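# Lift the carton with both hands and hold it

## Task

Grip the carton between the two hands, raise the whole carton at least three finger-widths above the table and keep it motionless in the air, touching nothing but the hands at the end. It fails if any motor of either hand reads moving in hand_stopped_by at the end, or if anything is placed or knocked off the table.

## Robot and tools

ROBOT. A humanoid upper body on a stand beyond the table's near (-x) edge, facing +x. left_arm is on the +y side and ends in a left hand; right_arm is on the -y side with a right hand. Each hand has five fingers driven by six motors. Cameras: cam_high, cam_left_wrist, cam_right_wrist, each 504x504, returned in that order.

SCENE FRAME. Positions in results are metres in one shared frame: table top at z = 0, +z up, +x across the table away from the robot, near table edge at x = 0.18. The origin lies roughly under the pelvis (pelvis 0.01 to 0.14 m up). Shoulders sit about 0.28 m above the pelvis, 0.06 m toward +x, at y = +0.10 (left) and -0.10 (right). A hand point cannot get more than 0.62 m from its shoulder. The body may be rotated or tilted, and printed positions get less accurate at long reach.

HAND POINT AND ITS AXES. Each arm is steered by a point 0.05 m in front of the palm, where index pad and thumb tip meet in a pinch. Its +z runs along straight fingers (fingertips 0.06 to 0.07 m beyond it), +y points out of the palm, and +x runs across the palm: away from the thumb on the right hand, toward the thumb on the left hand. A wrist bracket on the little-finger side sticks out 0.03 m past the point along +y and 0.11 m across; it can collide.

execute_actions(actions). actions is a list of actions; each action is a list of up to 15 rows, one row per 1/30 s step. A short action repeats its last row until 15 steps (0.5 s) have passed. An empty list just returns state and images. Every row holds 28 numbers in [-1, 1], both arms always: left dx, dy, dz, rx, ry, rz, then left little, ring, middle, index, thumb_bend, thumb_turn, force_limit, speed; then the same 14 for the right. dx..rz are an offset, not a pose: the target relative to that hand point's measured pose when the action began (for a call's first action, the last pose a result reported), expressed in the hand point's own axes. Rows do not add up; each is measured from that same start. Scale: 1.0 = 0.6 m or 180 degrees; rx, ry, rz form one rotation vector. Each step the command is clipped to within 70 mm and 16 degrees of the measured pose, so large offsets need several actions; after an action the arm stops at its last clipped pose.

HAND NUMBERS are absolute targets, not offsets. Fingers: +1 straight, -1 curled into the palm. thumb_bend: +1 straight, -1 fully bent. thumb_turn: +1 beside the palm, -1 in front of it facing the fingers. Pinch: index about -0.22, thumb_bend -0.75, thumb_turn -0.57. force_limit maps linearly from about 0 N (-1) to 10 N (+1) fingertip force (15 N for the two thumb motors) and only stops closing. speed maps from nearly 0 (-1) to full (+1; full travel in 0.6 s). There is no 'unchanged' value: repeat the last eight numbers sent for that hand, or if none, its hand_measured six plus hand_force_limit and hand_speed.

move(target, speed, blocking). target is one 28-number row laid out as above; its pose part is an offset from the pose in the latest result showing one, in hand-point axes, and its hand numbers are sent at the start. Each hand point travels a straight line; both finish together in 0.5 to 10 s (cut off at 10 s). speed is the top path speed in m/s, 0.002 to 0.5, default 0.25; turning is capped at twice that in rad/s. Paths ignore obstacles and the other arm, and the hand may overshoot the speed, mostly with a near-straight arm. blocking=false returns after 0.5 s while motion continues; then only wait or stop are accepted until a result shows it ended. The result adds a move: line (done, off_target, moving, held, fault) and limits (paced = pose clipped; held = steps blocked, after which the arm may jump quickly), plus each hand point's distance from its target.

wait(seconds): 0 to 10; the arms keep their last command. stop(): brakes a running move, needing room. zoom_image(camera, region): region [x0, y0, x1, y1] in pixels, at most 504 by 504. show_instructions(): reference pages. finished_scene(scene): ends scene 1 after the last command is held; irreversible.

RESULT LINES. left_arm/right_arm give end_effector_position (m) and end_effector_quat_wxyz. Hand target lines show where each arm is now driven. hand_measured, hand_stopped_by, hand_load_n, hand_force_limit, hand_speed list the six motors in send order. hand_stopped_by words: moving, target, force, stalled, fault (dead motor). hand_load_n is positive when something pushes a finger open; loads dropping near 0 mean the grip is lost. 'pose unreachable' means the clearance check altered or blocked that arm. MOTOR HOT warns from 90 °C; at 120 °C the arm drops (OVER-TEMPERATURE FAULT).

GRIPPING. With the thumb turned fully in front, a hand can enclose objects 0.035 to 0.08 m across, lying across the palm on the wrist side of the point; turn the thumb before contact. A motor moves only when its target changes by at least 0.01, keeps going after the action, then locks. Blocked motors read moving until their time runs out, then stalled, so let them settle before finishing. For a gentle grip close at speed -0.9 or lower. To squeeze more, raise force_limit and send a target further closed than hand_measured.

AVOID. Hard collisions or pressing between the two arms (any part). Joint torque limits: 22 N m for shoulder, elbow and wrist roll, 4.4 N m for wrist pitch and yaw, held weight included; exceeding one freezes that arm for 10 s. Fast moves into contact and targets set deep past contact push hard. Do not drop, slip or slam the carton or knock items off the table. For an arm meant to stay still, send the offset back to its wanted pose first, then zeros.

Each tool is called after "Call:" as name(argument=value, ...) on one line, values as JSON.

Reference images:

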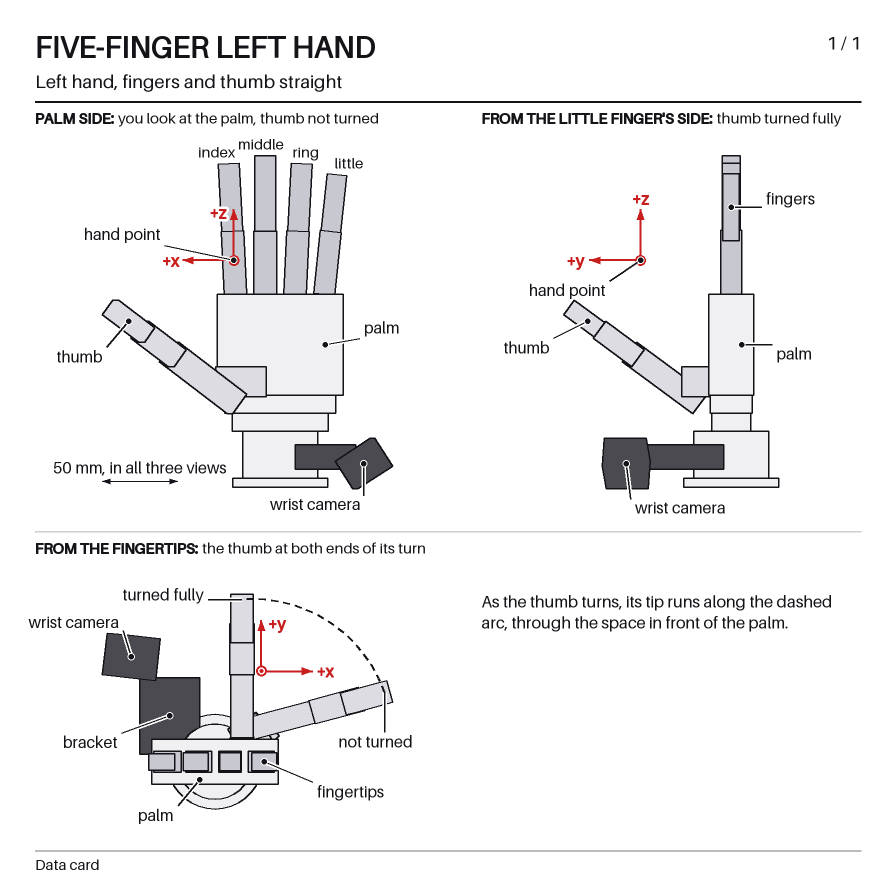

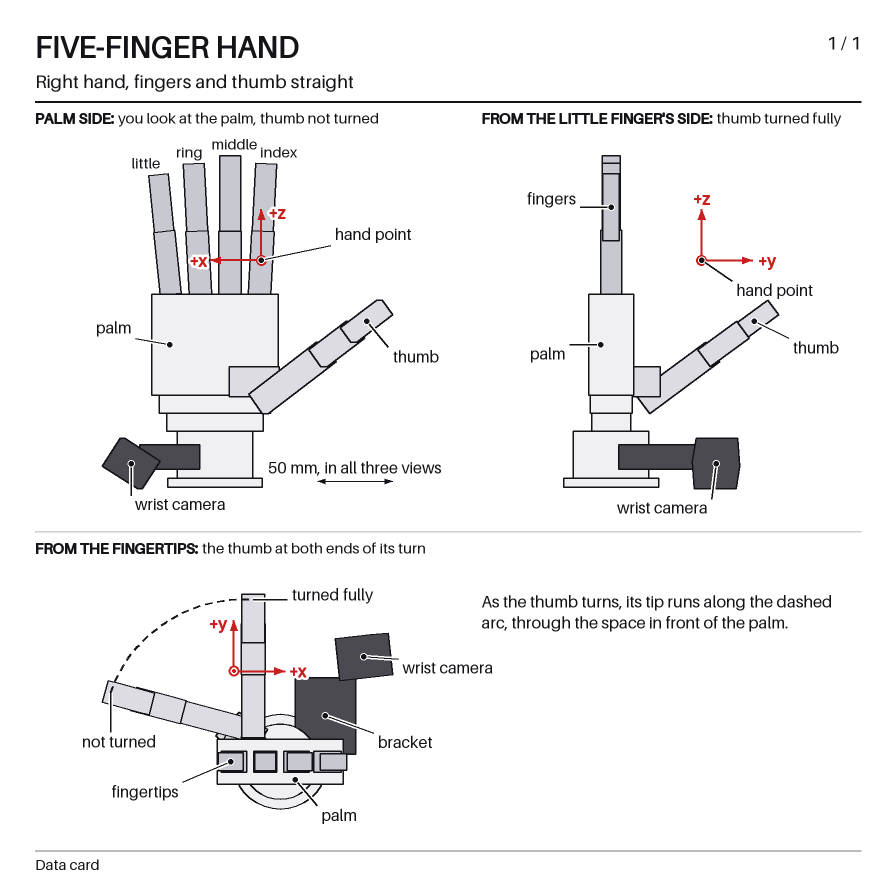

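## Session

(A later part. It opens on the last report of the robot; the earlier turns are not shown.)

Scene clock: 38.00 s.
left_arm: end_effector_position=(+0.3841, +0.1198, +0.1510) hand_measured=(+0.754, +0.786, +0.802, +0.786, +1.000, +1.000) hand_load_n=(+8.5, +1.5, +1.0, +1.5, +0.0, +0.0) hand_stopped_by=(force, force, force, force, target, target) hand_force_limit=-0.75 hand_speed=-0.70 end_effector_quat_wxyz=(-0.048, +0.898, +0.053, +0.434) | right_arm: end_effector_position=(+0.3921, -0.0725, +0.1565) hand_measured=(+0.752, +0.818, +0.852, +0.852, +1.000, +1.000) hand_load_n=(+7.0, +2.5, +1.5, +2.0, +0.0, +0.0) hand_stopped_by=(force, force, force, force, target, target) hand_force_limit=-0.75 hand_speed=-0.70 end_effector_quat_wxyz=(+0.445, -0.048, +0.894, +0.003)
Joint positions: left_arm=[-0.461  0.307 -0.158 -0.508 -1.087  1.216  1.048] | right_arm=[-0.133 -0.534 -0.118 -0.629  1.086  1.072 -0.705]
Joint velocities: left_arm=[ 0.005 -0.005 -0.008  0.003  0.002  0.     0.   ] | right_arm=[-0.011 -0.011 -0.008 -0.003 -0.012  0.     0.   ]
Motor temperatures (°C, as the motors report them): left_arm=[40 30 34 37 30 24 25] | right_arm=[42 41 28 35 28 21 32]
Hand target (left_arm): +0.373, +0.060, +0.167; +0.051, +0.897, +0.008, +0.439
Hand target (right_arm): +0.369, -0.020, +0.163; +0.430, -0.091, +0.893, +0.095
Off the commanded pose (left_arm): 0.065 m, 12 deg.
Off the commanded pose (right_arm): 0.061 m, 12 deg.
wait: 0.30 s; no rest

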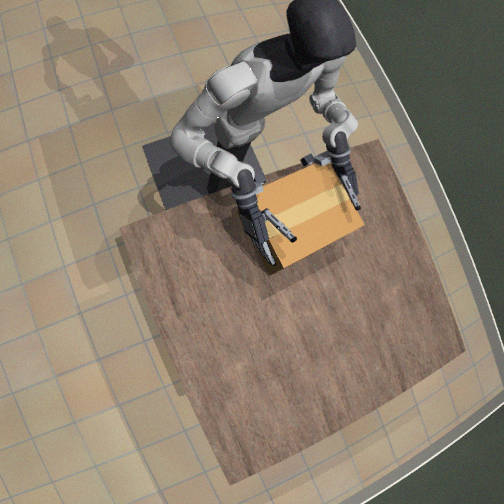

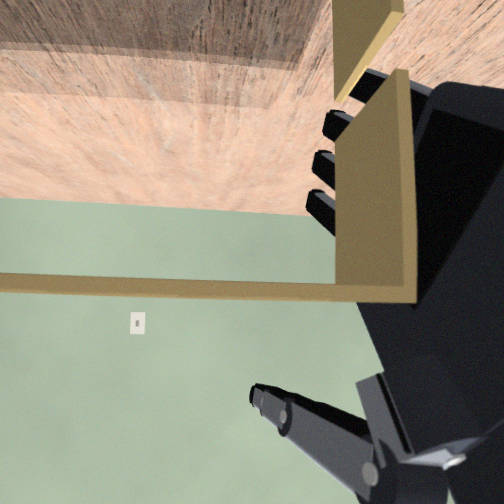

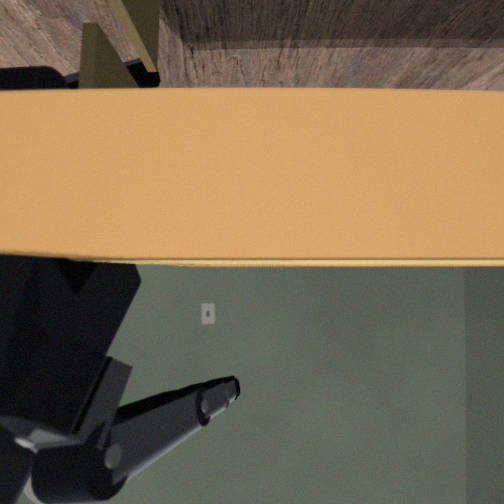

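Call:
execute_actions(actions=[[[0.005,0.097,-0.045,-0.068,0.001,-0.002,0.6,0.6,0.6,0.6,1,1,-0.75,-0.7,0.006,0.094,-0.034,-0.064,0.005,0.002,0.6,0.6,0.6,0.6,1,1,-0.75,-0.7],[0.007,0.097,-0.046,-0.067,0.001,-0.002,0.6,0.6,0.6,0.6,1,1,-0.75,-0.7,0.004,0.094,-0.035,-0.064,0.005,0.002,0.6,0.6,0.6,0.6,1,1,-0.75,-0.7],[0.009,0.097,-0.048,-0.067,0.001,-0.002,0.6,0.6,0.6,0.6,1,1,-0.75,-0.7,0.002,0.094,-0.037,-0.063,0.005,0.002,0.6,0.6,0.6,0.6,1,1,-0.75,-0.7],[0.012,0.097,-0.05,-0.066,0.001,-0.002,0.6,0.6,0.6,0.6,1,1,-0.75,-0.7,-0.001,0.094,-0.039,-0.063,0.005,0.002,0.6,0.6,0.6,0.6,1,1,-0.75,-0.7],[0.015,0.097,-0.0525,-0.066,0.001,-0.002,0.6,0.6,0.6,0.6,1,1,-0.75,-0.7,-0.004,0.094,-0.041,-0.063,0.005,0.002,0.6,0.6,0.6,0.6,1,1,-0.75,-0.7],[0.018,0.097,-0.055,-0.066,0.001,-0.002,0.6,0.6,0.6,0.6,1,1,-0.75,-0.7,-0.007,0.094,-0.0435,-0.063,0.005,0.002,0.6,0.6,0.6,0.6,1,1,-0.75,-0.7],[0.021,0.096,-0.0575,-0.066,0.001,-0.002,0.6,0.6,0.6,0.6,1,1,-0.75,-0.7,-0.01,0.093,-0.046,-0.063,0.005,0.002,0.6,0.6,0.6,0.6,1,1,-0.75,-0.7],[0.024,0.096,-0.06,-0.066,0.001,-0.002,0.6,0.6,0.6,0.6,1,1,-0.75,-0.7,-0.013,0.093,-0.048,-0.063,0.005,0.002,0.6,0.6,0.6,0.6,1,1,-0.75,-0.7],[0.027,0.096,-0.062,-0.066,0.001,-0.002,0.6,0.6,0.6,0.6,1,1,-0.75,-0.7,-0.016,0.093,-0.0505,-0.063,0.005,0.002,0.6,0.6,0.6,0.6,1,1,-0.75,-0.7],[0.03,0.096,-0.0645,-0.066,0.001,-0.002,0.6,0.6,0.6,0.6,1,1,-0.75,-0.7,-0.019,0.093,-0.053,-0.063,0.005,0.002,0.6,0.6,0.6,0.6,1,1,-0.75,-0.7],[0.033,0.096,-0.067,-0.066,0.001,-0.002,0.6,0.6,0.6,0.6,1,1,-0.75,-0.7,-0.022,0.093,-0.055,-0.063,0.005,0.002,0.6,0.6,0.6,0.6,1,1,-0.75,-0.7],[0.036,0.095,-0.069,-0.066,0.001,-0.002,0.6,0.6,0.6,0.6,1,1,-0.75,-0.7,-0.025,0.092,-0.057,-0.063,0.005,0.002,0.6,0.6,0.6,0.6,1,1,-0.75,-0.7],[0.039,0.095,-0.0715,-0.066,0.001,-0.002,0.6,0.6,0.6,0.6,1,1,-0.75,-0.7,-0.028,0.092,-0.0595,-0.063,0.005,0.002,0.6,0.6,0.6,0.6,1,1,-0.75,-0.7],[0.041,0.095,-0.0735,-0.066,0.001,-0.002,0.6,0.6,0.6,0.6,1,1,-0.75,-0.7,-0.031,0.092,-0.0615,-0.063,0.005,0.002,0.6,0.6,0.6,0.6,1,1,-0.75,-0.7],[0.043,0.095,-0.075,-0.066,0.001,-0.002,0.6,0.6,0.6,0.6,1,1,-0.75,-0.7,-0.033,0.092,-0.063,-0.063,0.005,0.002,0.6,0.6,0.6,0.6,1,1,-0.75,-0.7]]])

Call:
wait(seconds=0.2)

Scene clock: 39.37 s.
left_arm: end_effector_position=(+0.3806, +0.1191, +0.1784) hand_measured=(+0.754, +0.786, +0.802, +0.786, +1.000, +1.000) hand_load_n=(+8.5, +1.5, +1.0, +1.5, +0.0, +0.0) hand_stopped_by=(force, force, force, force, target, target) hand_force_limit=-0.75 hand_speed=-0.70 end_effector_quat_wxyz=(-0.047, +0.895, +0.062, +0.439) | right_arm: end_effector_position=(+0.3883, -0.0717, +0.1809) hand_measured=(+0.752, +0.818, +0.852, +0.852, +1.000, +1.000) hand_load_n=(+7.5, +3.5, +1.5, +1.5, +0.0, +0.0) hand_stopped_by=(force, force, force, force, target, target) hand_force_limit=-0.75 hand_speed=-0.70 end_effector_quat_wxyz=(+0.449, -0.050, +0.892, +0.001)
Joint positions: left_arm=[-0.523  0.193 -0.014 -0.572 -1.281  1.412  1.272] | right_arm=[-0.189 -0.52  -0.233 -0.702  1.285  1.224 -0.862]
Joint velocities: left_arm=[-0.199 -0.341  0.371 -0.046 -0.572  0.466  0.665] | right_arm=[-0.21   0.06  -0.298 -0.072  0.643  0.382 -0.51 ]
Motor temperatures (°C, as the motors report them): left_arm=[40 30 34 38 30 24 27] | right_arm=[42 41 28 35 28 21 34]
Hand target (left_arm): +0.370, +0.062, +0.198; +0.048, +0.893, +0.009, +0.447
Hand target (right_arm): +0.366, -0.021, +0.195; +0.441, -0.097, +0.888, +0.092
Off the commanded pose (left_arm): 0.063 m, 12 deg.
Off the commanded pose (right_arm): 0.059 m, 12 deg.

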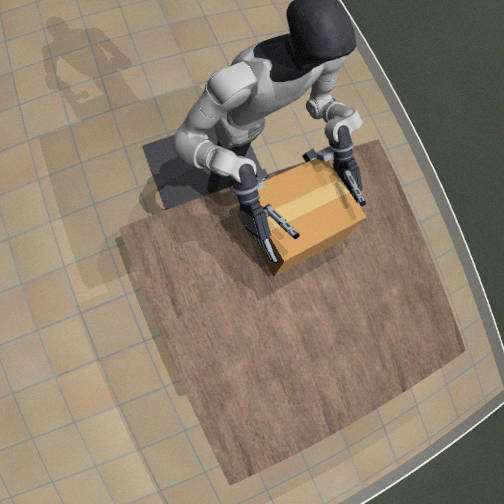

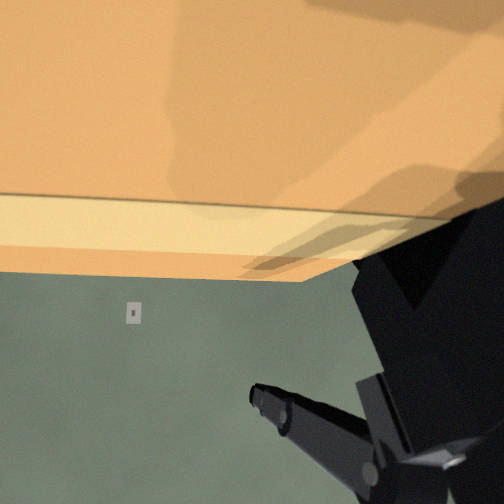

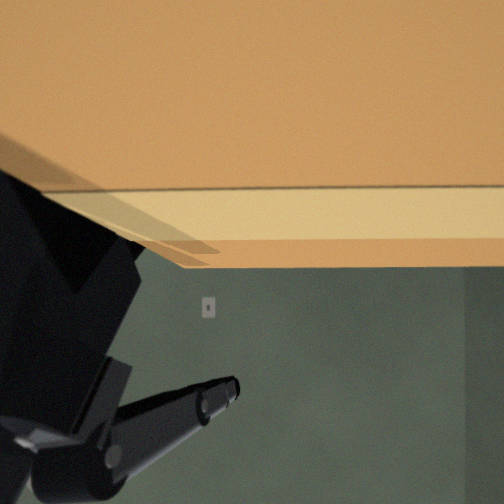

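Scene clock: 39.57 s.
left_arm: end_effector_position=(+0.3809, +0.1187, +0.1839) hand_measured=(+0.754, +0.786, +0.802, +0.786, +1.000, +1.000) hand_load_n=(+9.0, +1.5, +1.0, +1.5, +0.0, +0.0) hand_stopped_by=(force, force, force, force, target, target) hand_force_limit=-0.75 hand_speed=-0.70 end_effector_quat_wxyz=(-0.046, +0.894, +0.064, +0.441) | right_arm: end_effector_position=(+0.3888, -0.0719, +0.1857) hand_measured=(+0.754, +0.818, +0.852, +0.852, +1.000, +1.000) hand_load_n=(+8.5, +3.5, +1.0, +1.0, +0.0, +0.0) hand_stopped_by=(force, force, force, force, target, target) hand_force_limit=-0.75 hand_speed=-0.70 end_effector_quat_wxyz=(+0.451, -0.049, +0.891, +0.000)
Joint positions: left_arm=[-0.539  0.169  0.013 -0.574 -1.322  1.444  1.32 ] | right_arm=[-0.206 -0.517 -0.254 -0.707  1.329  1.249 -0.9  ]
Joint velocities: left_arm=[ 0.     0.002  0.009  0.008 -0.012  0.014  0.01 ] | right_arm=[-0.009 -0.002  0.011 -0.002  0.006  0.013 -0.012]
Motor temperatures (°C, as the motors report them): left_arm=[41 30 34 38 30 24 27] | right_arm=[42 41 28 35 28 21 34]
Hand target (left_arm): +0.370, +0.062, +0.198; +0.048, +0.893, +0.009, +0.447
Hand target (right_arm): +0.366, -0.021, +0.195; +0.441, -0.097, +0.888, +0.092
Off the commanded pose (left_arm): 0.062 m, 12 deg.
Off the commanded pose (right_arm): 0.058 m, 12 deg.
wait: 0.20 s; no rest

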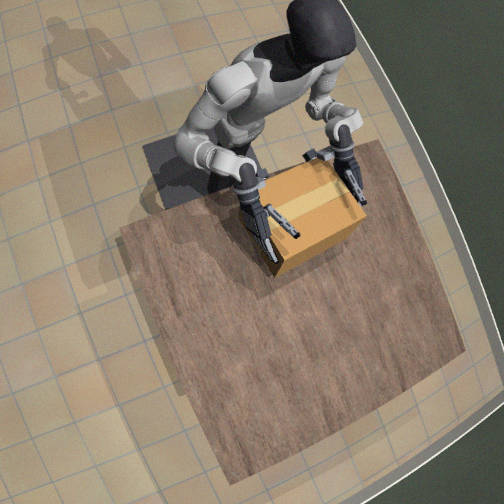

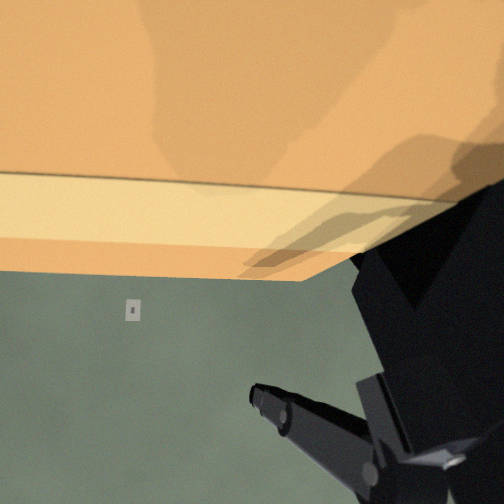

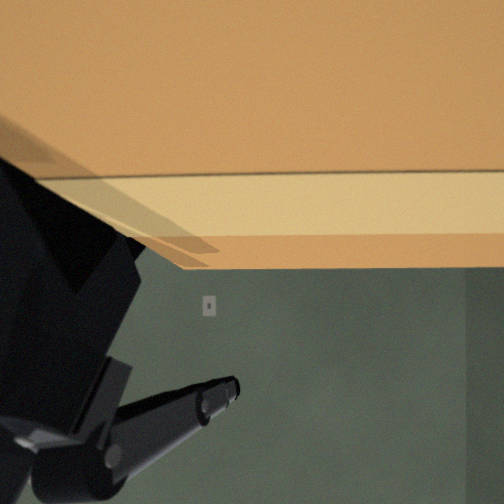

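Call:
execute_actions(actions=[[[0,0.092,-0.039,-0.068,0.001,0.004,0.6,0.6,0.6,0.6,1,1,-0.75,-0.7,0.006,0.089,-0.033,-0.065,0.002,0,0.6,0.6,0.6,0.6,1,1,-0.75,-0.7],[-0.004,0.092,-0.036,-0.068,0.001,0.004,0.6,0.6,0.6,0.6,1,1,-0.75,-0.7,0.01,0.089,-0.03,-0.065,0.002,0,0.6,0.6,0.6,0.6,1,1,-0.75,-0.7],[-0.009,0.092,-0.032,-0.068,0.001,0.004,0.6,0.6,0.6,0.6,1,1,-0.75,-0.7,0.015,0.089,-0.027,-0.065,0.002,0,0.6,0.6,0.6,0.6,1,1,-0.75,-0.7],[-0.014,0.092,-0.028,-0.068,0.001,0.004,0.6,0.6,0.6,0.6,1,1,-0.75,-0.7,0.02,0.089,-0.023,-0.065,0.002,0,0.6,0.6,0.6,0.6,1,1,-0.75,-0.7],[-0.019,0.092,-0.024,-0.068,0.001,0.004,0.6,0.6,0.6,0.6,1,1,-0.75,-0.7,0.025,0.089,-0.019,-0.065,0.002,0,0.6,0.6,0.6,0.6,1,1,-0.75,-0.7],[-0.024,0.092,-0.021,-0.068,0.001,0.004,0.6,0.6,0.6,0.6,1,1,-0.75,-0.7,0.03,0.089,-0.015,-0.065,0.002,0,0.6,0.6,0.6,0.6,1,1,-0.75,-0.7],[-0.029,0.092,-0.017,-0.068,0.001,0.004,0.6,0.6,0.6,0.6,1,1,-0.75,-0.7,0.035,0.089,-0.012,-0.065,0.002,0,0.6,0.6,0.6,0.6,1,1,-0.75,-0.7],[-0.033,0.092,-0.014,-0.068,0.001,0.004,0.6,0.6,0.6,0.6,1,1,-0.75,-0.7,0.039,0.089,-0.009,-0.065,0.002,0,0.6,0.6,0.6,0.6,1,1,-0.75,-0.7],[-0.037,0.092,-0.011,-0.068,0.001,0.004,0.6,0.6,0.6,0.6,1,1,-0.75,-0.7,0.043,0.089,-0.006,-0.065,0.002,0,0.6,0.6,0.6,0.6,1,1,-0.75,-0.7],[-0.041,0.092,-0.008,-0.068,0.001,0.004,0.6,0.6,0.6,0.6,1,1,-0.75,-0.7,0.047,0.089,-0.003,-0.065,0.002,0,0.6,0.6,0.6,0.6,1,1,-0.75,-0.7],[-0.044,0.092,-0.005,-0.068,0.001,0.004,0.6,0.6,0.6,0.6,1,1,-0.75,-0.7,0.05,0.089,0,-0.065,0.002,0,0.6,0.6,0.6,0.6,1,1,-0.75,-0.7],[-0.047,0.092,-0.003,-0.068,0.001,0.004,0.6,0.6,0.6,0.6,1,1,-0.75,-0.7,0.053,0.089,0.002,-0.065,0.002,0,0.6,0.6,0.6,0.6,1,1,-0.75,-0.7],[-0.05,0.092,-0.001,-0.068,0.001,0.004,0.6,0.6,0.6,0.6,1,1,-0.75,-0.7,0.056,0.089,0.004,-0.065,0.002,0,0.6,0.6,0.6,0.6,1,1,-0.75,-0.7],[-0.052,0.092,0.001,-0.068,0.001,0.004,0.6,0.6,0.6,0.6,1,1,-0.75,-0.7,0.058,0.089,0.006,-0.065,0.002,0,0.6,0.6,0.6,0.6,1,1,-0.75,-0.7],[-0.054,0.092,0.003,-0.068,0.001,0.004,0.6,0.6,0.6,0.6,1,1,-0.75,-0.7,0.06,0.089,0.007,-0.065,0.002,0,0.6,0.6,0.6,0.6,1,1,-0.75,-0.7]]])

Call:
wait(seconds=0.2)

Call:
zoom_image(camera="cam_high", region=[200, 100, 400, 300])

Scene clock: 41.27 s.
left_arm: end_effector_position=(+0.3774, +0.1208, +0.1549) hand_measured=(+0.754, +0.786, +0.802, +0.786, +1.000, +1.000) hand_load_n=(+1.5, +1.5, +2.5, +4.5, +0.0, +0.0) hand_stopped_by=(force, force, force, force, target, target) hand_force_limit=-0.75 hand_speed=-0.70 end_effector_quat_wxyz=(-0.052, +0.894, +0.055, +0.441) | right_arm: end_effector_position=(+0.3841, -0.0708, +0.1574) hand_measured=(+0.752, +0.818, +0.852, +0.852, +1.000, +1.000) hand_load_n=(+5.0, +2.5, +1.5, +2.0, +0.0, +0.0) hand_stopped_by=(force, force, force, force, target, target) hand_force_limit=-0.75 hand_speed=-0.70 end_effector_quat_wxyz=(+0.453, -0.056, +0.890, +0.005)
Joint positions: left_arm=[-0.426  0.284 -0.138 -0.569 -1.066  1.249  1.051] | right_arm=[-0.084 -0.519 -0.119 -0.677  1.028  1.063 -0.657]
Joint velocities: left_arm=[ 0.201  0.305 -0.411  0.031  0.637 -0.693 -0.644] | right_arm=[ 0.146 -0.077  0.324  0.144 -0.681 -0.556  0.499]
Motor temperatures (°C, as the motors report them): left_arm=[41 30 34 38 30 24 29] | right_arm=[42 41 28 36 28 22 36]
Hand target (left_arm): +0.366, +0.066, +0.159; +0.043, +0.897, +0.011, +0.439
Hand target (right_arm): +0.364, -0.026, +0.155; +0.436, -0.089, +0.891, +0.089
Off the commanded pose (left_arm): 0.059 m, 12 deg.
Off the commanded pose (right_arm): 0.052 m, 11 deg.

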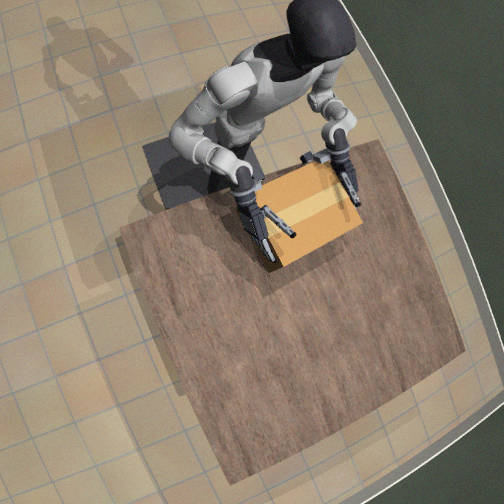

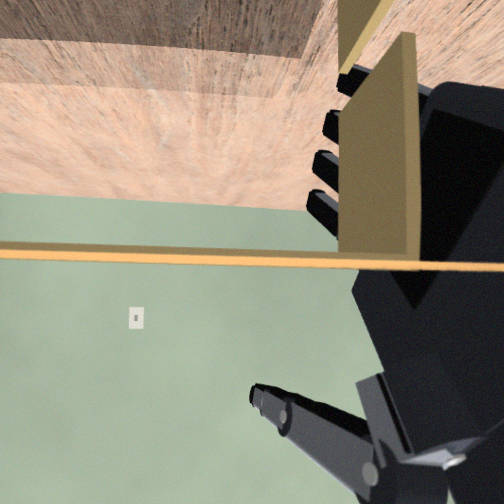

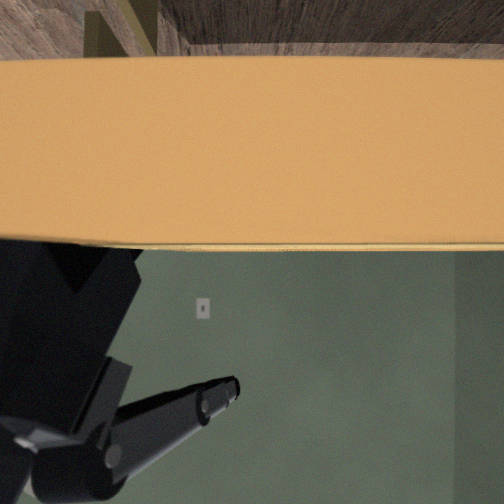

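Scene clock: 41.47 s.
left_arm: end_effector_position=(+0.3791, +0.1211, +0.1544) hand_measured=(+0.754, +0.786, +0.802, +0.786, +1.000, +1.000) hand_load_n=(+1.0, +2.0, +2.5, +4.5, +0.0, +0.0) hand_stopped_by=(force, force, force, force, target, target) hand_force_limit=-0.75 hand_speed=-0.70 end_effector_quat_wxyz=(-0.050, +0.891, +0.055, +0.449) | right_arm: end_effector_position=(+0.3855, -0.0708, +0.1563) hand_measured=(+0.752, +0.818, +0.852, +0.852, +1.000, +1.000) hand_load_n=(+3.5, +2.0, +1.5, +3.0, +0.0, +0.0) hand_stopped_by=(force, force, force, force, target, target) hand_force_limit=-0.75 hand_speed=-0.70 end_effector_quat_wxyz=(+0.459, -0.058, +0.886, +0.004)
Joint positions: left_arm=[-0.413  0.304 -0.163 -0.565 -1.024  1.202  1.007] | right_arm=[-0.075 -0.523 -0.1   -0.667  0.987  1.029 -0.627]
Joint velocities: left_arm=[ 0.011  0.008  0.009  0.015  0.006 -0.007 -0.008] | right_arm=[ 0.     0.     0.     0.011 -0.005 -0.005  0.006]
Motor temperatures (°C, as the motors report them): left_arm=[41 30 34 38 30 24 29] | right_arm=[42 41 28 36 28 22 37]
Hand target (left_arm): +0.366, +0.066, +0.159; +0.043, +0.897, +0.011, +0.439
Hand target (right_arm): +0.364, -0.026, +0.155; +0.436, -0.089, +0.891, +0.089
Off the commanded pose (left_arm): 0.060 m, 12 deg.
Off the commanded pose (right_arm): 0.053 m, 11 deg.
wait: 0.20 s; no rest

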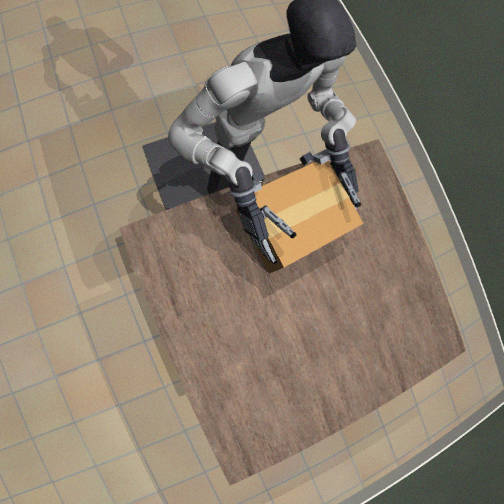

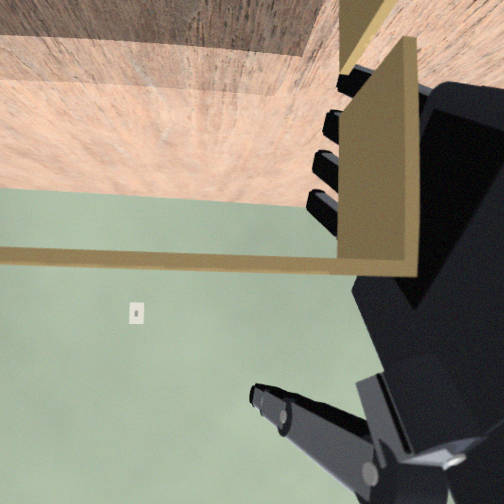

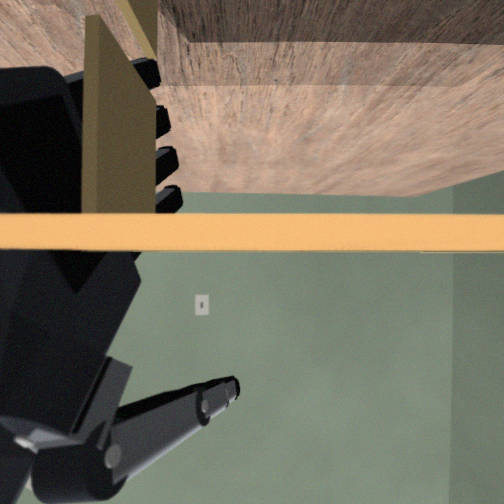

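Region (200, 100, 400, 300) of cam_high's 504x504 image, scaled by 2.520, with more detail than that image has.

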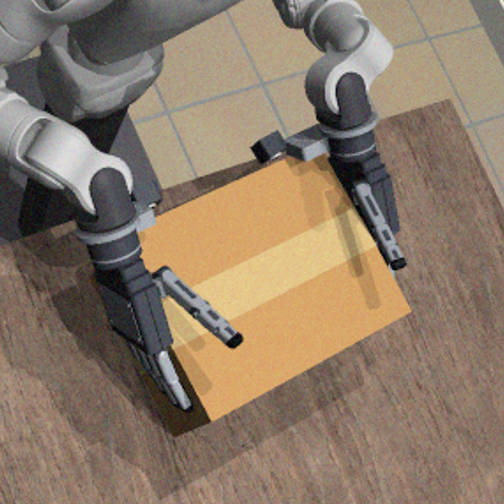

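Call:
move(target=[-0.081,-0.15,0.011,-0.1968,0.1452,0.0347,0.55,0.55,0.55,0.55,1,-1,-0.6,-0.4,0.084,-0.1487,0.012,-0.1959,-0.1406,-0.0305,0.55,0.55,0.55,0.55,1,-1,-0.6,-0.4], speed=0.28)

Call:
zoom_image(camera="cam_high", region=[180, 90, 420, 330])

Scene clock: 46.50 s.
left_arm: end_effector_position=(+0.3422, +0.2127, +0.1200) hand_measured=(+0.550, +0.756, +0.802, +0.786, +1.000, -1.000) hand_load_n=(+0.0, +0.0, +0.0, +0.0, +0.0, +0.0) hand_stopped_by=(target, force, force, force, target, target) hand_force_limit=-0.60 hand_speed=-0.40 end_effector_quat_wxyz=(+0.175, +0.741, -0.150, +0.631) | right_arm: end_effector_position=(+0.3802, -0.1682, +0.1202) hand_measured=(+0.752, +0.790, +0.824, +0.852, +1.000, -1.000) hand_load_n=(+0.0, +0.0, +0.0, +0.0, +0.0, +0.0) hand_stopped_by=(force, force, force, force, target, target) hand_force_limit=-0.60 hand_speed=-0.40 end_effector_quat_wxyz=(+0.589, -0.187, +0.758, +0.208)
Joint positions: left_arm=[-0.48   0.594 -0.1    1.035 -0.635 -0.524 -0.994] | right_arm=[-0.479 -0.627 -0.188  1.41   0.637 -0.616  1.205]
Joint velocities: left_arm=[-0.003 -0.009 -0.002  0.006  0.015  0.     0.   ] | right_arm=[ 0.006 -0.002 -0.003 -0.002  0.002  0.     0.   ]
Motor temperatures (°C, as the motors report them): left_arm=[40 30 34 37 30 24 29] | right_arm=[40 41 28 35 28 21 36]
Hand target (left_arm): +0.343, +0.213, +0.121; +0.175, +0.739, -0.148, +0.634
Hand target (right_arm): +0.380, -0.167, +0.120; +0.589, -0.188, +0.757, +0.209
Off the commanded pose (left_arm): 0.006 m, 2 deg.
Off the commanded pose (right_arm): 0.010 m, 9 deg.
move: off_target (left_arm, right_arm)

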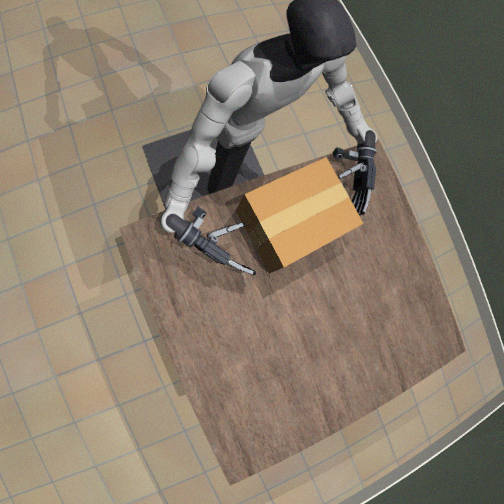

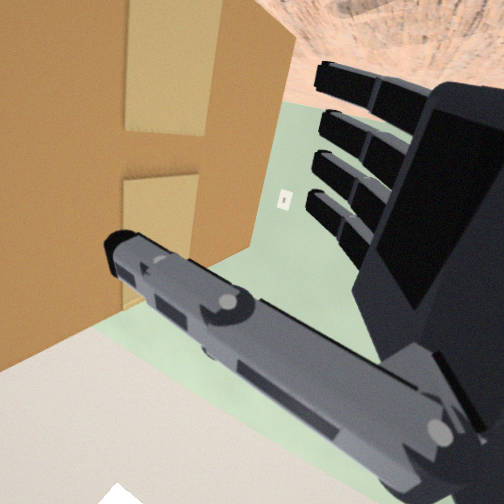

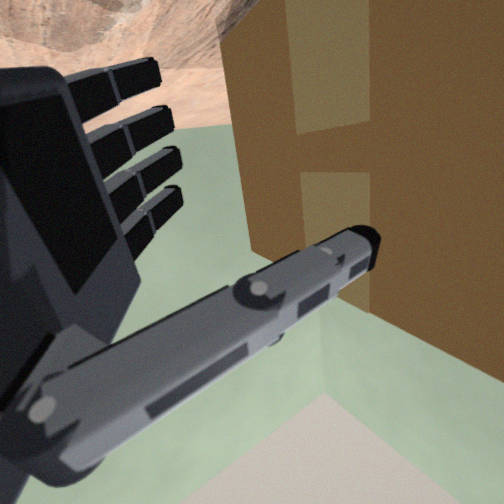

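Region (180, 90, 420, 330) of cam_high's 504x504 image, scaled by 2.100, with more detail than that image has.

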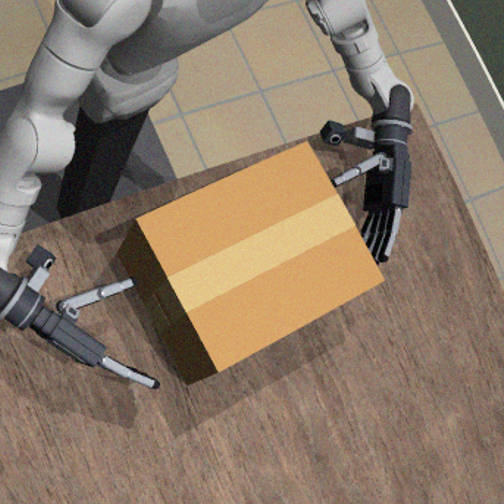

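Call:
move(target=[-0.012,0.028,0.022,0.0415,-0.0253,-0.022,0.5,0.5,0.5,0.5,1,-0.5,-0.6,0,0.016,0.038,0.008,-0.002,0.005,0.0055,0.5,0.5,0.5,0.5,1,-0.5,-0.6,0], speed=0.1)

Call:
zoom_image(camera="cam_high", region=[180, 90, 420, 330])

Scene clock: 48.43 s.
left_arm: end_effector_position=(+0.3461, +0.1916, +0.1138) hand_measured=(+0.500, +0.500, +0.500, +0.500, +1.000, -0.500) hand_load_n=(+0.0, +0.0, +0.0, +0.0, +0.0, +0.0) hand_stopped_by=(target, target, target, target, target, target) hand_force_limit=-0.60 hand_speed=0.00 end_effector_quat_wxyz=(+0.145, +0.778, -0.091, +0.604) | right_arm: end_effector_position=(+0.3694, -0.1485, +0.1130) hand_measured=(+0.500, +0.500, +0.500, +0.500, +1.000, -0.500) hand_load_n=(+0.0, +0.0, +0.0, +0.0, +0.0, +0.0) hand_stopped_by=(target, target, target, target, target, target) hand_force_limit=-0.60 hand_speed=0.00 end_effector_quat_wxyz=(+0.581, -0.183, +0.763, +0.214)
Joint positions: left_arm=[-0.222  0.627 -0.162  0.455 -0.621 -0.211 -0.566] | right_arm=[-0.234 -0.582 -0.135  0.926  0.636 -0.428  0.985]
Joint velocities: left_arm=[-0.008  0.017  0.002  0.011  0.014  0.     0.   ] | right_arm=[ 0.014  0.003  0.025 -0.052 -0.005  0.025 -0.026]
Motor temperatures (°C, as the motors report them): left_arm=[39 30 34 37 30 24 28] | right_arm=[40 42 28 35 28 21 34]
Hand target (left_arm): +0.345, +0.191, +0.112; +0.144, +0.780, -0.093, +0.602
Hand target (right_arm): +0.369, -0.149, +0.112; +0.579, -0.185, +0.765, +0.213
Off the commanded pose (left_arm): 0.002 m, 0 deg.
Off the commanded pose (right_arm): 0.002 m, 0 deg.
move: done

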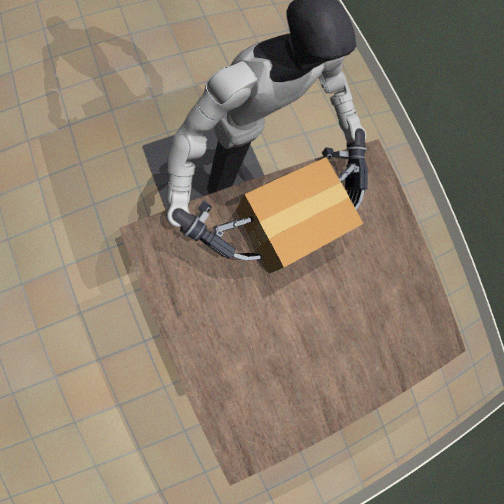

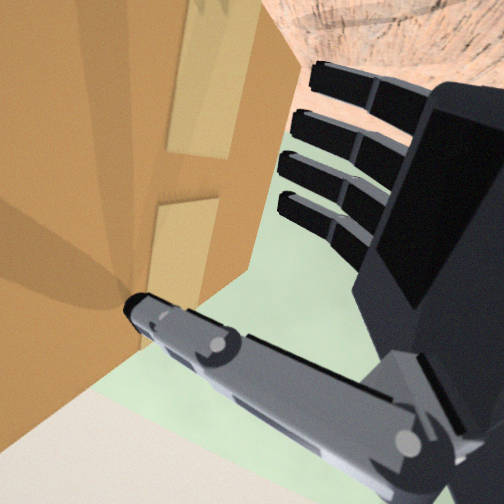

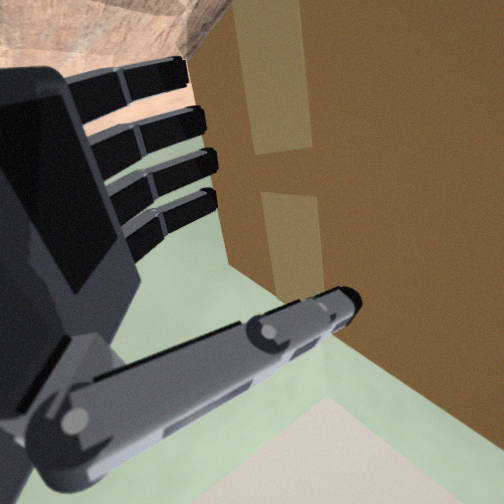

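Region (180, 90, 420, 330) of cam_high's 504x504 image, scaled by 2.100, with more detail than that image has.

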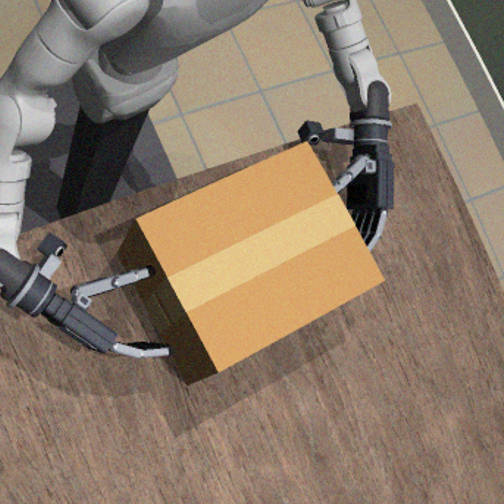

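Call:
move(target=[0,0.028,0.013,-0.045,0,0,0.33,0.35,0.35,0.35,1,-0.5,-0.6,-0.3,0,0.042,0.02,-0.035,0,0,0.33,0.35,0.35,0.35,1,-0.5,-0.6,-0.3], speed=0.08)

Call:
zoom_image(camera="cam_high", region=[180, 90, 420, 330])

Scene clock: 49.93 s.
left_arm: end_effector_position=(+0.3496, +0.1874, +0.1127) hand_measured=(+0.330, +0.350, +0.350, +0.350, +1.000, -0.500) hand_load_n=(+0.0, +0.0, +0.0, +0.0, -0.5, +1.0) hand_stopped_by=(target, target, target, target, target, target) hand_force_limit=-0.60 hand_speed=-0.30 end_effector_quat_wxyz=(+0.182, +0.772, -0.121, +0.597) | right_arm: end_effector_position=(+0.3687, -0.1372, +0.1121) hand_measured=(+0.330, +0.350, +0.350, +0.350, +1.000, -0.500) hand_load_n=(+0.0, +0.0, +0.0, +0.0, +0.0, +1.0) hand_stopped_by=(target, target, target, target, target, target) hand_force_limit=-0.60 hand_speed=-0.30 end_effector_quat_wxyz=(+0.572, -0.199, +0.760, +0.236)
Joint positions: left_arm=[-0.343  0.612 -0.17   0.65  -0.621 -0.255 -0.735] | right_arm=[-0.285 -0.581 -0.105  0.984  0.637 -0.437  1.033]
Joint velocities: left_arm=[ 0.    -0.008 -0.003  0.002  0.003 -0.006 -0.004] | right_arm=[-0.002  0.005 -0.002  0.005  0.008 -0.007  0.003]
Motor temperatures (°C, as the motors report them): left_arm=[39 30 34 37 30 24 27] | right_arm=[40 42 28 35 28 21 33]
Hand target (left_arm): +0.348, +0.174, +0.114; +0.199, +0.766, -0.131, +0.597
Hand target (right_arm): +0.365, -0.121, +0.113; +0.570, -0.214, +0.751, +0.256
Off the commanded pose (left_arm): 0.014 m, 3 deg.
Off the commanded pose (right_arm): 0.017 m, 3 deg.
move: off_target (left_arm, right_arm)

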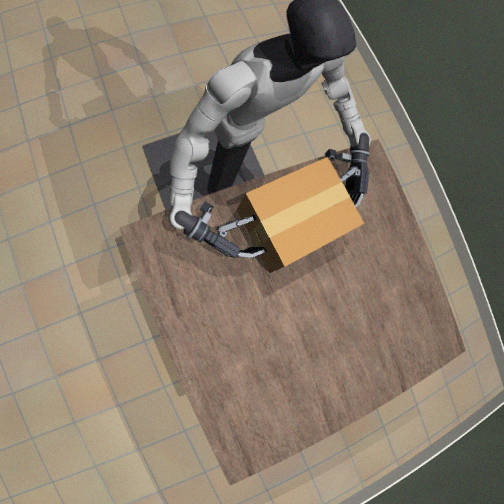

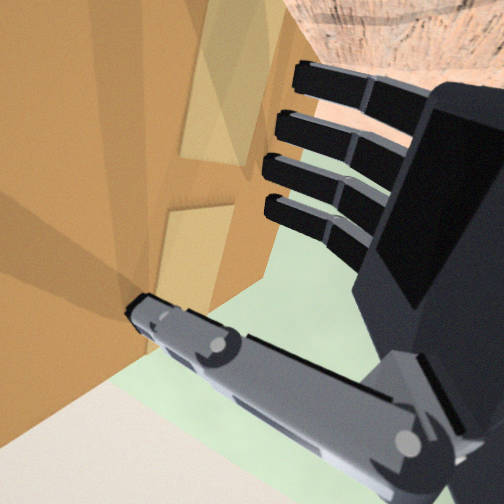

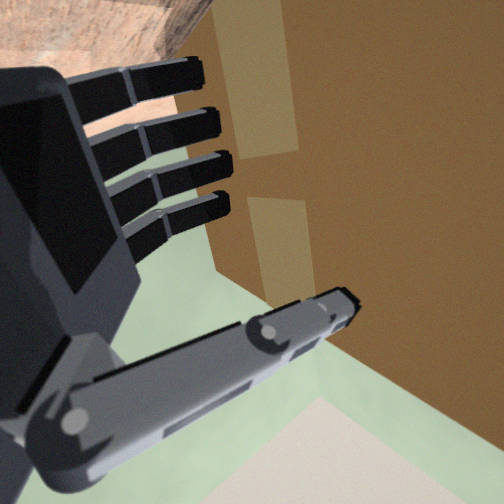

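Region (180, 90, 420, 330) of cam_high's 504x504 image, scaled by 2.100, with more detail than that image has.

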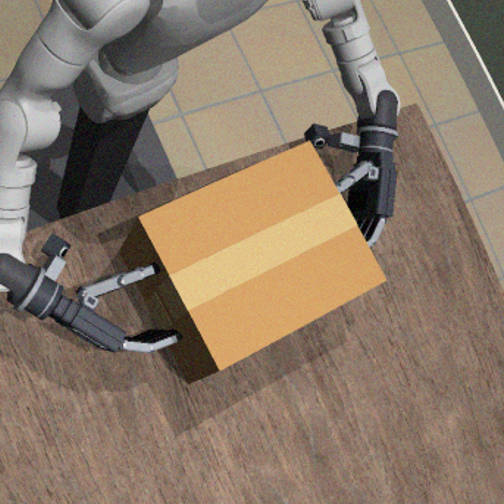

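Call:
move(target=[-0.019,0.022,0.018,-0.015,0,-0.045,0.42,0.45,0.45,0.45,1,-0.2,-0.6,0.2,0.019,0.022,0.018,-0.015,0,0.045,0.42,0.45,0.45,0.45,1,-0.2,-0.6,0.2], speed=0.08)

Call:
zoom_image(camera="cam_high", region=[180, 90, 420, 330])

Scene clock: 51.53 s.
left_arm: end_effector_position=(+0.3537, +0.1871, +0.1049) hand_measured=(+0.420, +0.450, +0.450, +0.450, +1.000, -0.200) hand_load_n=(+0.0, +0.0, -1.0, +0.0, +0.0, +0.0) hand_stopped_by=(target, target, target, target, target, target) hand_force_limit=-0.60 hand_speed=0.20 end_effector_quat_wxyz=(+0.221, +0.774, -0.069, +0.590) | right_arm: end_effector_position=(+0.3710, -0.1359, +0.1043) hand_measured=(+0.420, +0.450, +0.450, +0.450, +1.000, -0.200) hand_load_n=(+0.0, +0.0, -1.5, +0.0, +0.0, +0.0) hand_stopped_by=(target, target, target, target, target, target) hand_force_limit=-0.60 hand_speed=0.20 end_effector_quat_wxyz=(+0.560, -0.147, +0.768, +0.274)
Joint positions: left_arm=[-0.387  0.552 -0.17   0.786 -0.69  -0.257 -0.795] | right_arm=[-0.367 -0.539 -0.106  1.172  0.695 -0.439  1.116]
Joint velocities: left_arm=[ 0.    -0.002  0.008  0.021 -0.009 -0.009  0.   ] | right_arm=[-0.035 -0.008  0.026  0.083  0.032 -0.036  0.029]
Motor temperatures (°C, as the motors report them): left_arm=[39 30 34 37 30 24 26] | right_arm=[39 42 28 34 28 21 32]
Hand target (left_arm): +0.350, +0.172, +0.101; +0.241, +0.774, -0.078, +0.580
Hand target (right_arm): +0.366, -0.121, +0.099; +0.549, -0.157, +0.767, +0.293
Off the commanded pose (left_arm): 0.017 m, 3 deg.
Off the commanded pose (right_arm): 0.016 m, 3 deg.
move: off_target (left_arm, right_arm)

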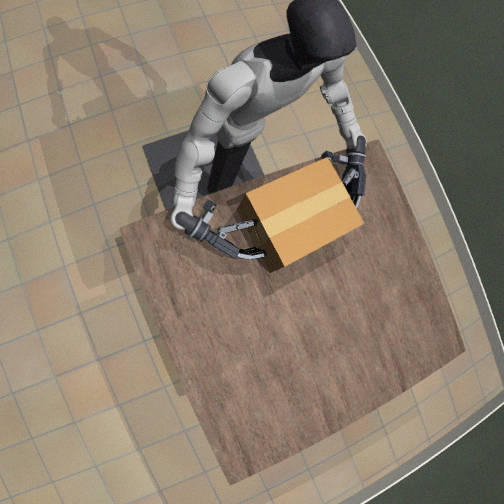

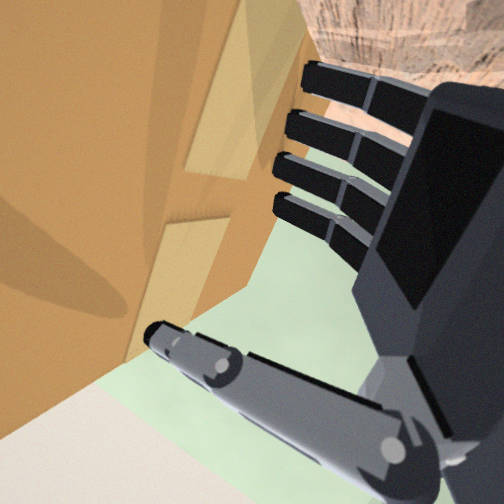

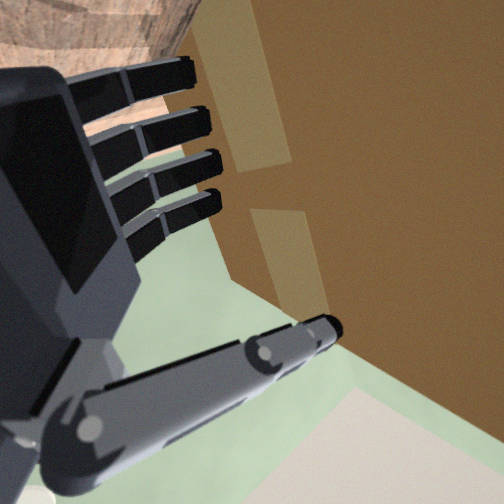

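Region (180, 90, 420, 330) of cam_high's 504x504 image, scaled by 2.100, with more detail than that image has.

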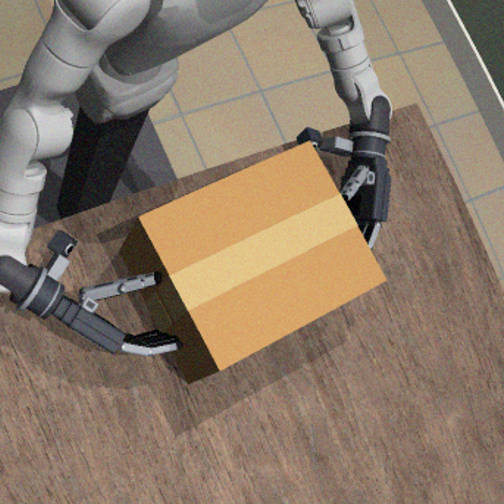

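Call:
execute_actions(actions=[])

Scene clock: 52.03 s.
left_arm: end_effector_position=(+0.3537, +0.1871, +0.1049) hand_measured=(+0.420, +0.450, +0.450, +0.450, +1.000, -0.200) hand_load_n=(+0.0, +0.0, -1.0, +0.0, +0.0, +0.0) hand_stopped_by=(target, target, target, target, target, target) hand_force_limit=-0.60 hand_speed=0.20 end_effector_quat_wxyz=(+0.221, +0.774, -0.069, +0.590) | right_arm: end_effector_position=(+0.3710, -0.1359, +0.1042) hand_measured=(+0.420, +0.450, +0.450, +0.450, +1.000, -0.200) hand_load_n=(+0.0, +0.0, -1.5, +0.0, +0.0, +0.0) hand_stopped_by=(target, target, target, target, target, target) hand_force_limit=-0.60 hand_speed=0.20 end_effector_quat_wxyz=(+0.561, -0.147, +0.768, +0.274)
Joint positions: left_arm=[-0.387  0.552 -0.171  0.786 -0.691 -0.258 -0.795] | right_arm=[-0.368 -0.539 -0.105  1.176  0.696 -0.441  1.118]
Joint velocities: left_arm=[ 0.002  0.002 -0.017 -0.005 -0.002  0.     0.   ] | right_arm=[ 0.006  0.017 -0.005 -0.002  0.     0.     0.   ]
Motor temperatures (°C, as the motors report them): left_arm=[39 30 34 37 30 24 26] | right_arm=[39 42 28 34 28 21 32]
Hand target (left_arm): +0.350, +0.172, +0.101; +0.241, +0.774, -0.078, +0.580
Hand target (right_arm): +0.366, -0.121, +0.099; +0.549, -0.157, +0.767, +0.293
Off the commanded pose (left_arm): 0.017 m, 3 deg.
Off the commanded pose (right_arm): 0.016 m, 3 deg.

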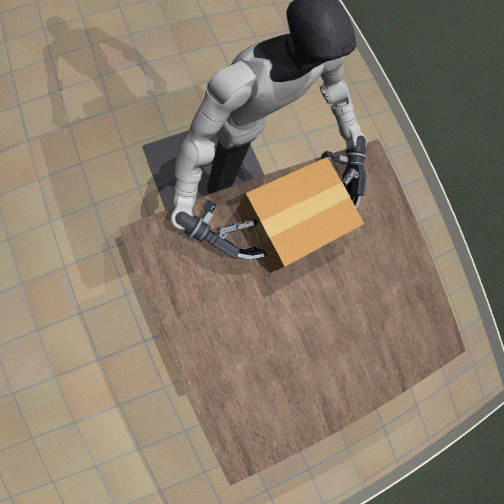

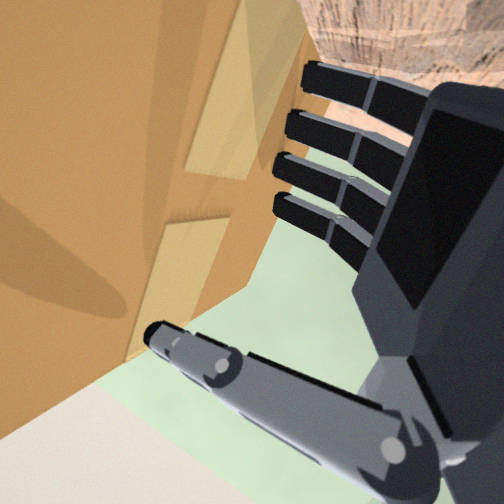

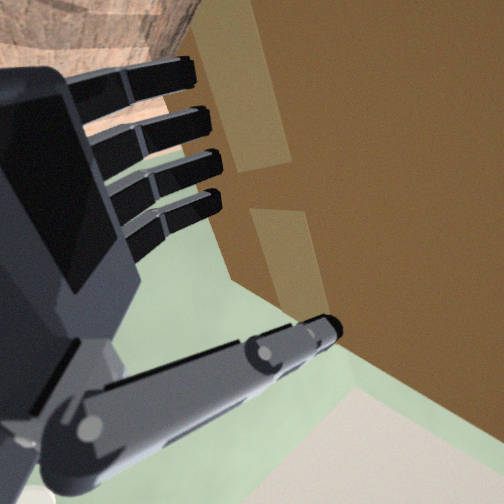

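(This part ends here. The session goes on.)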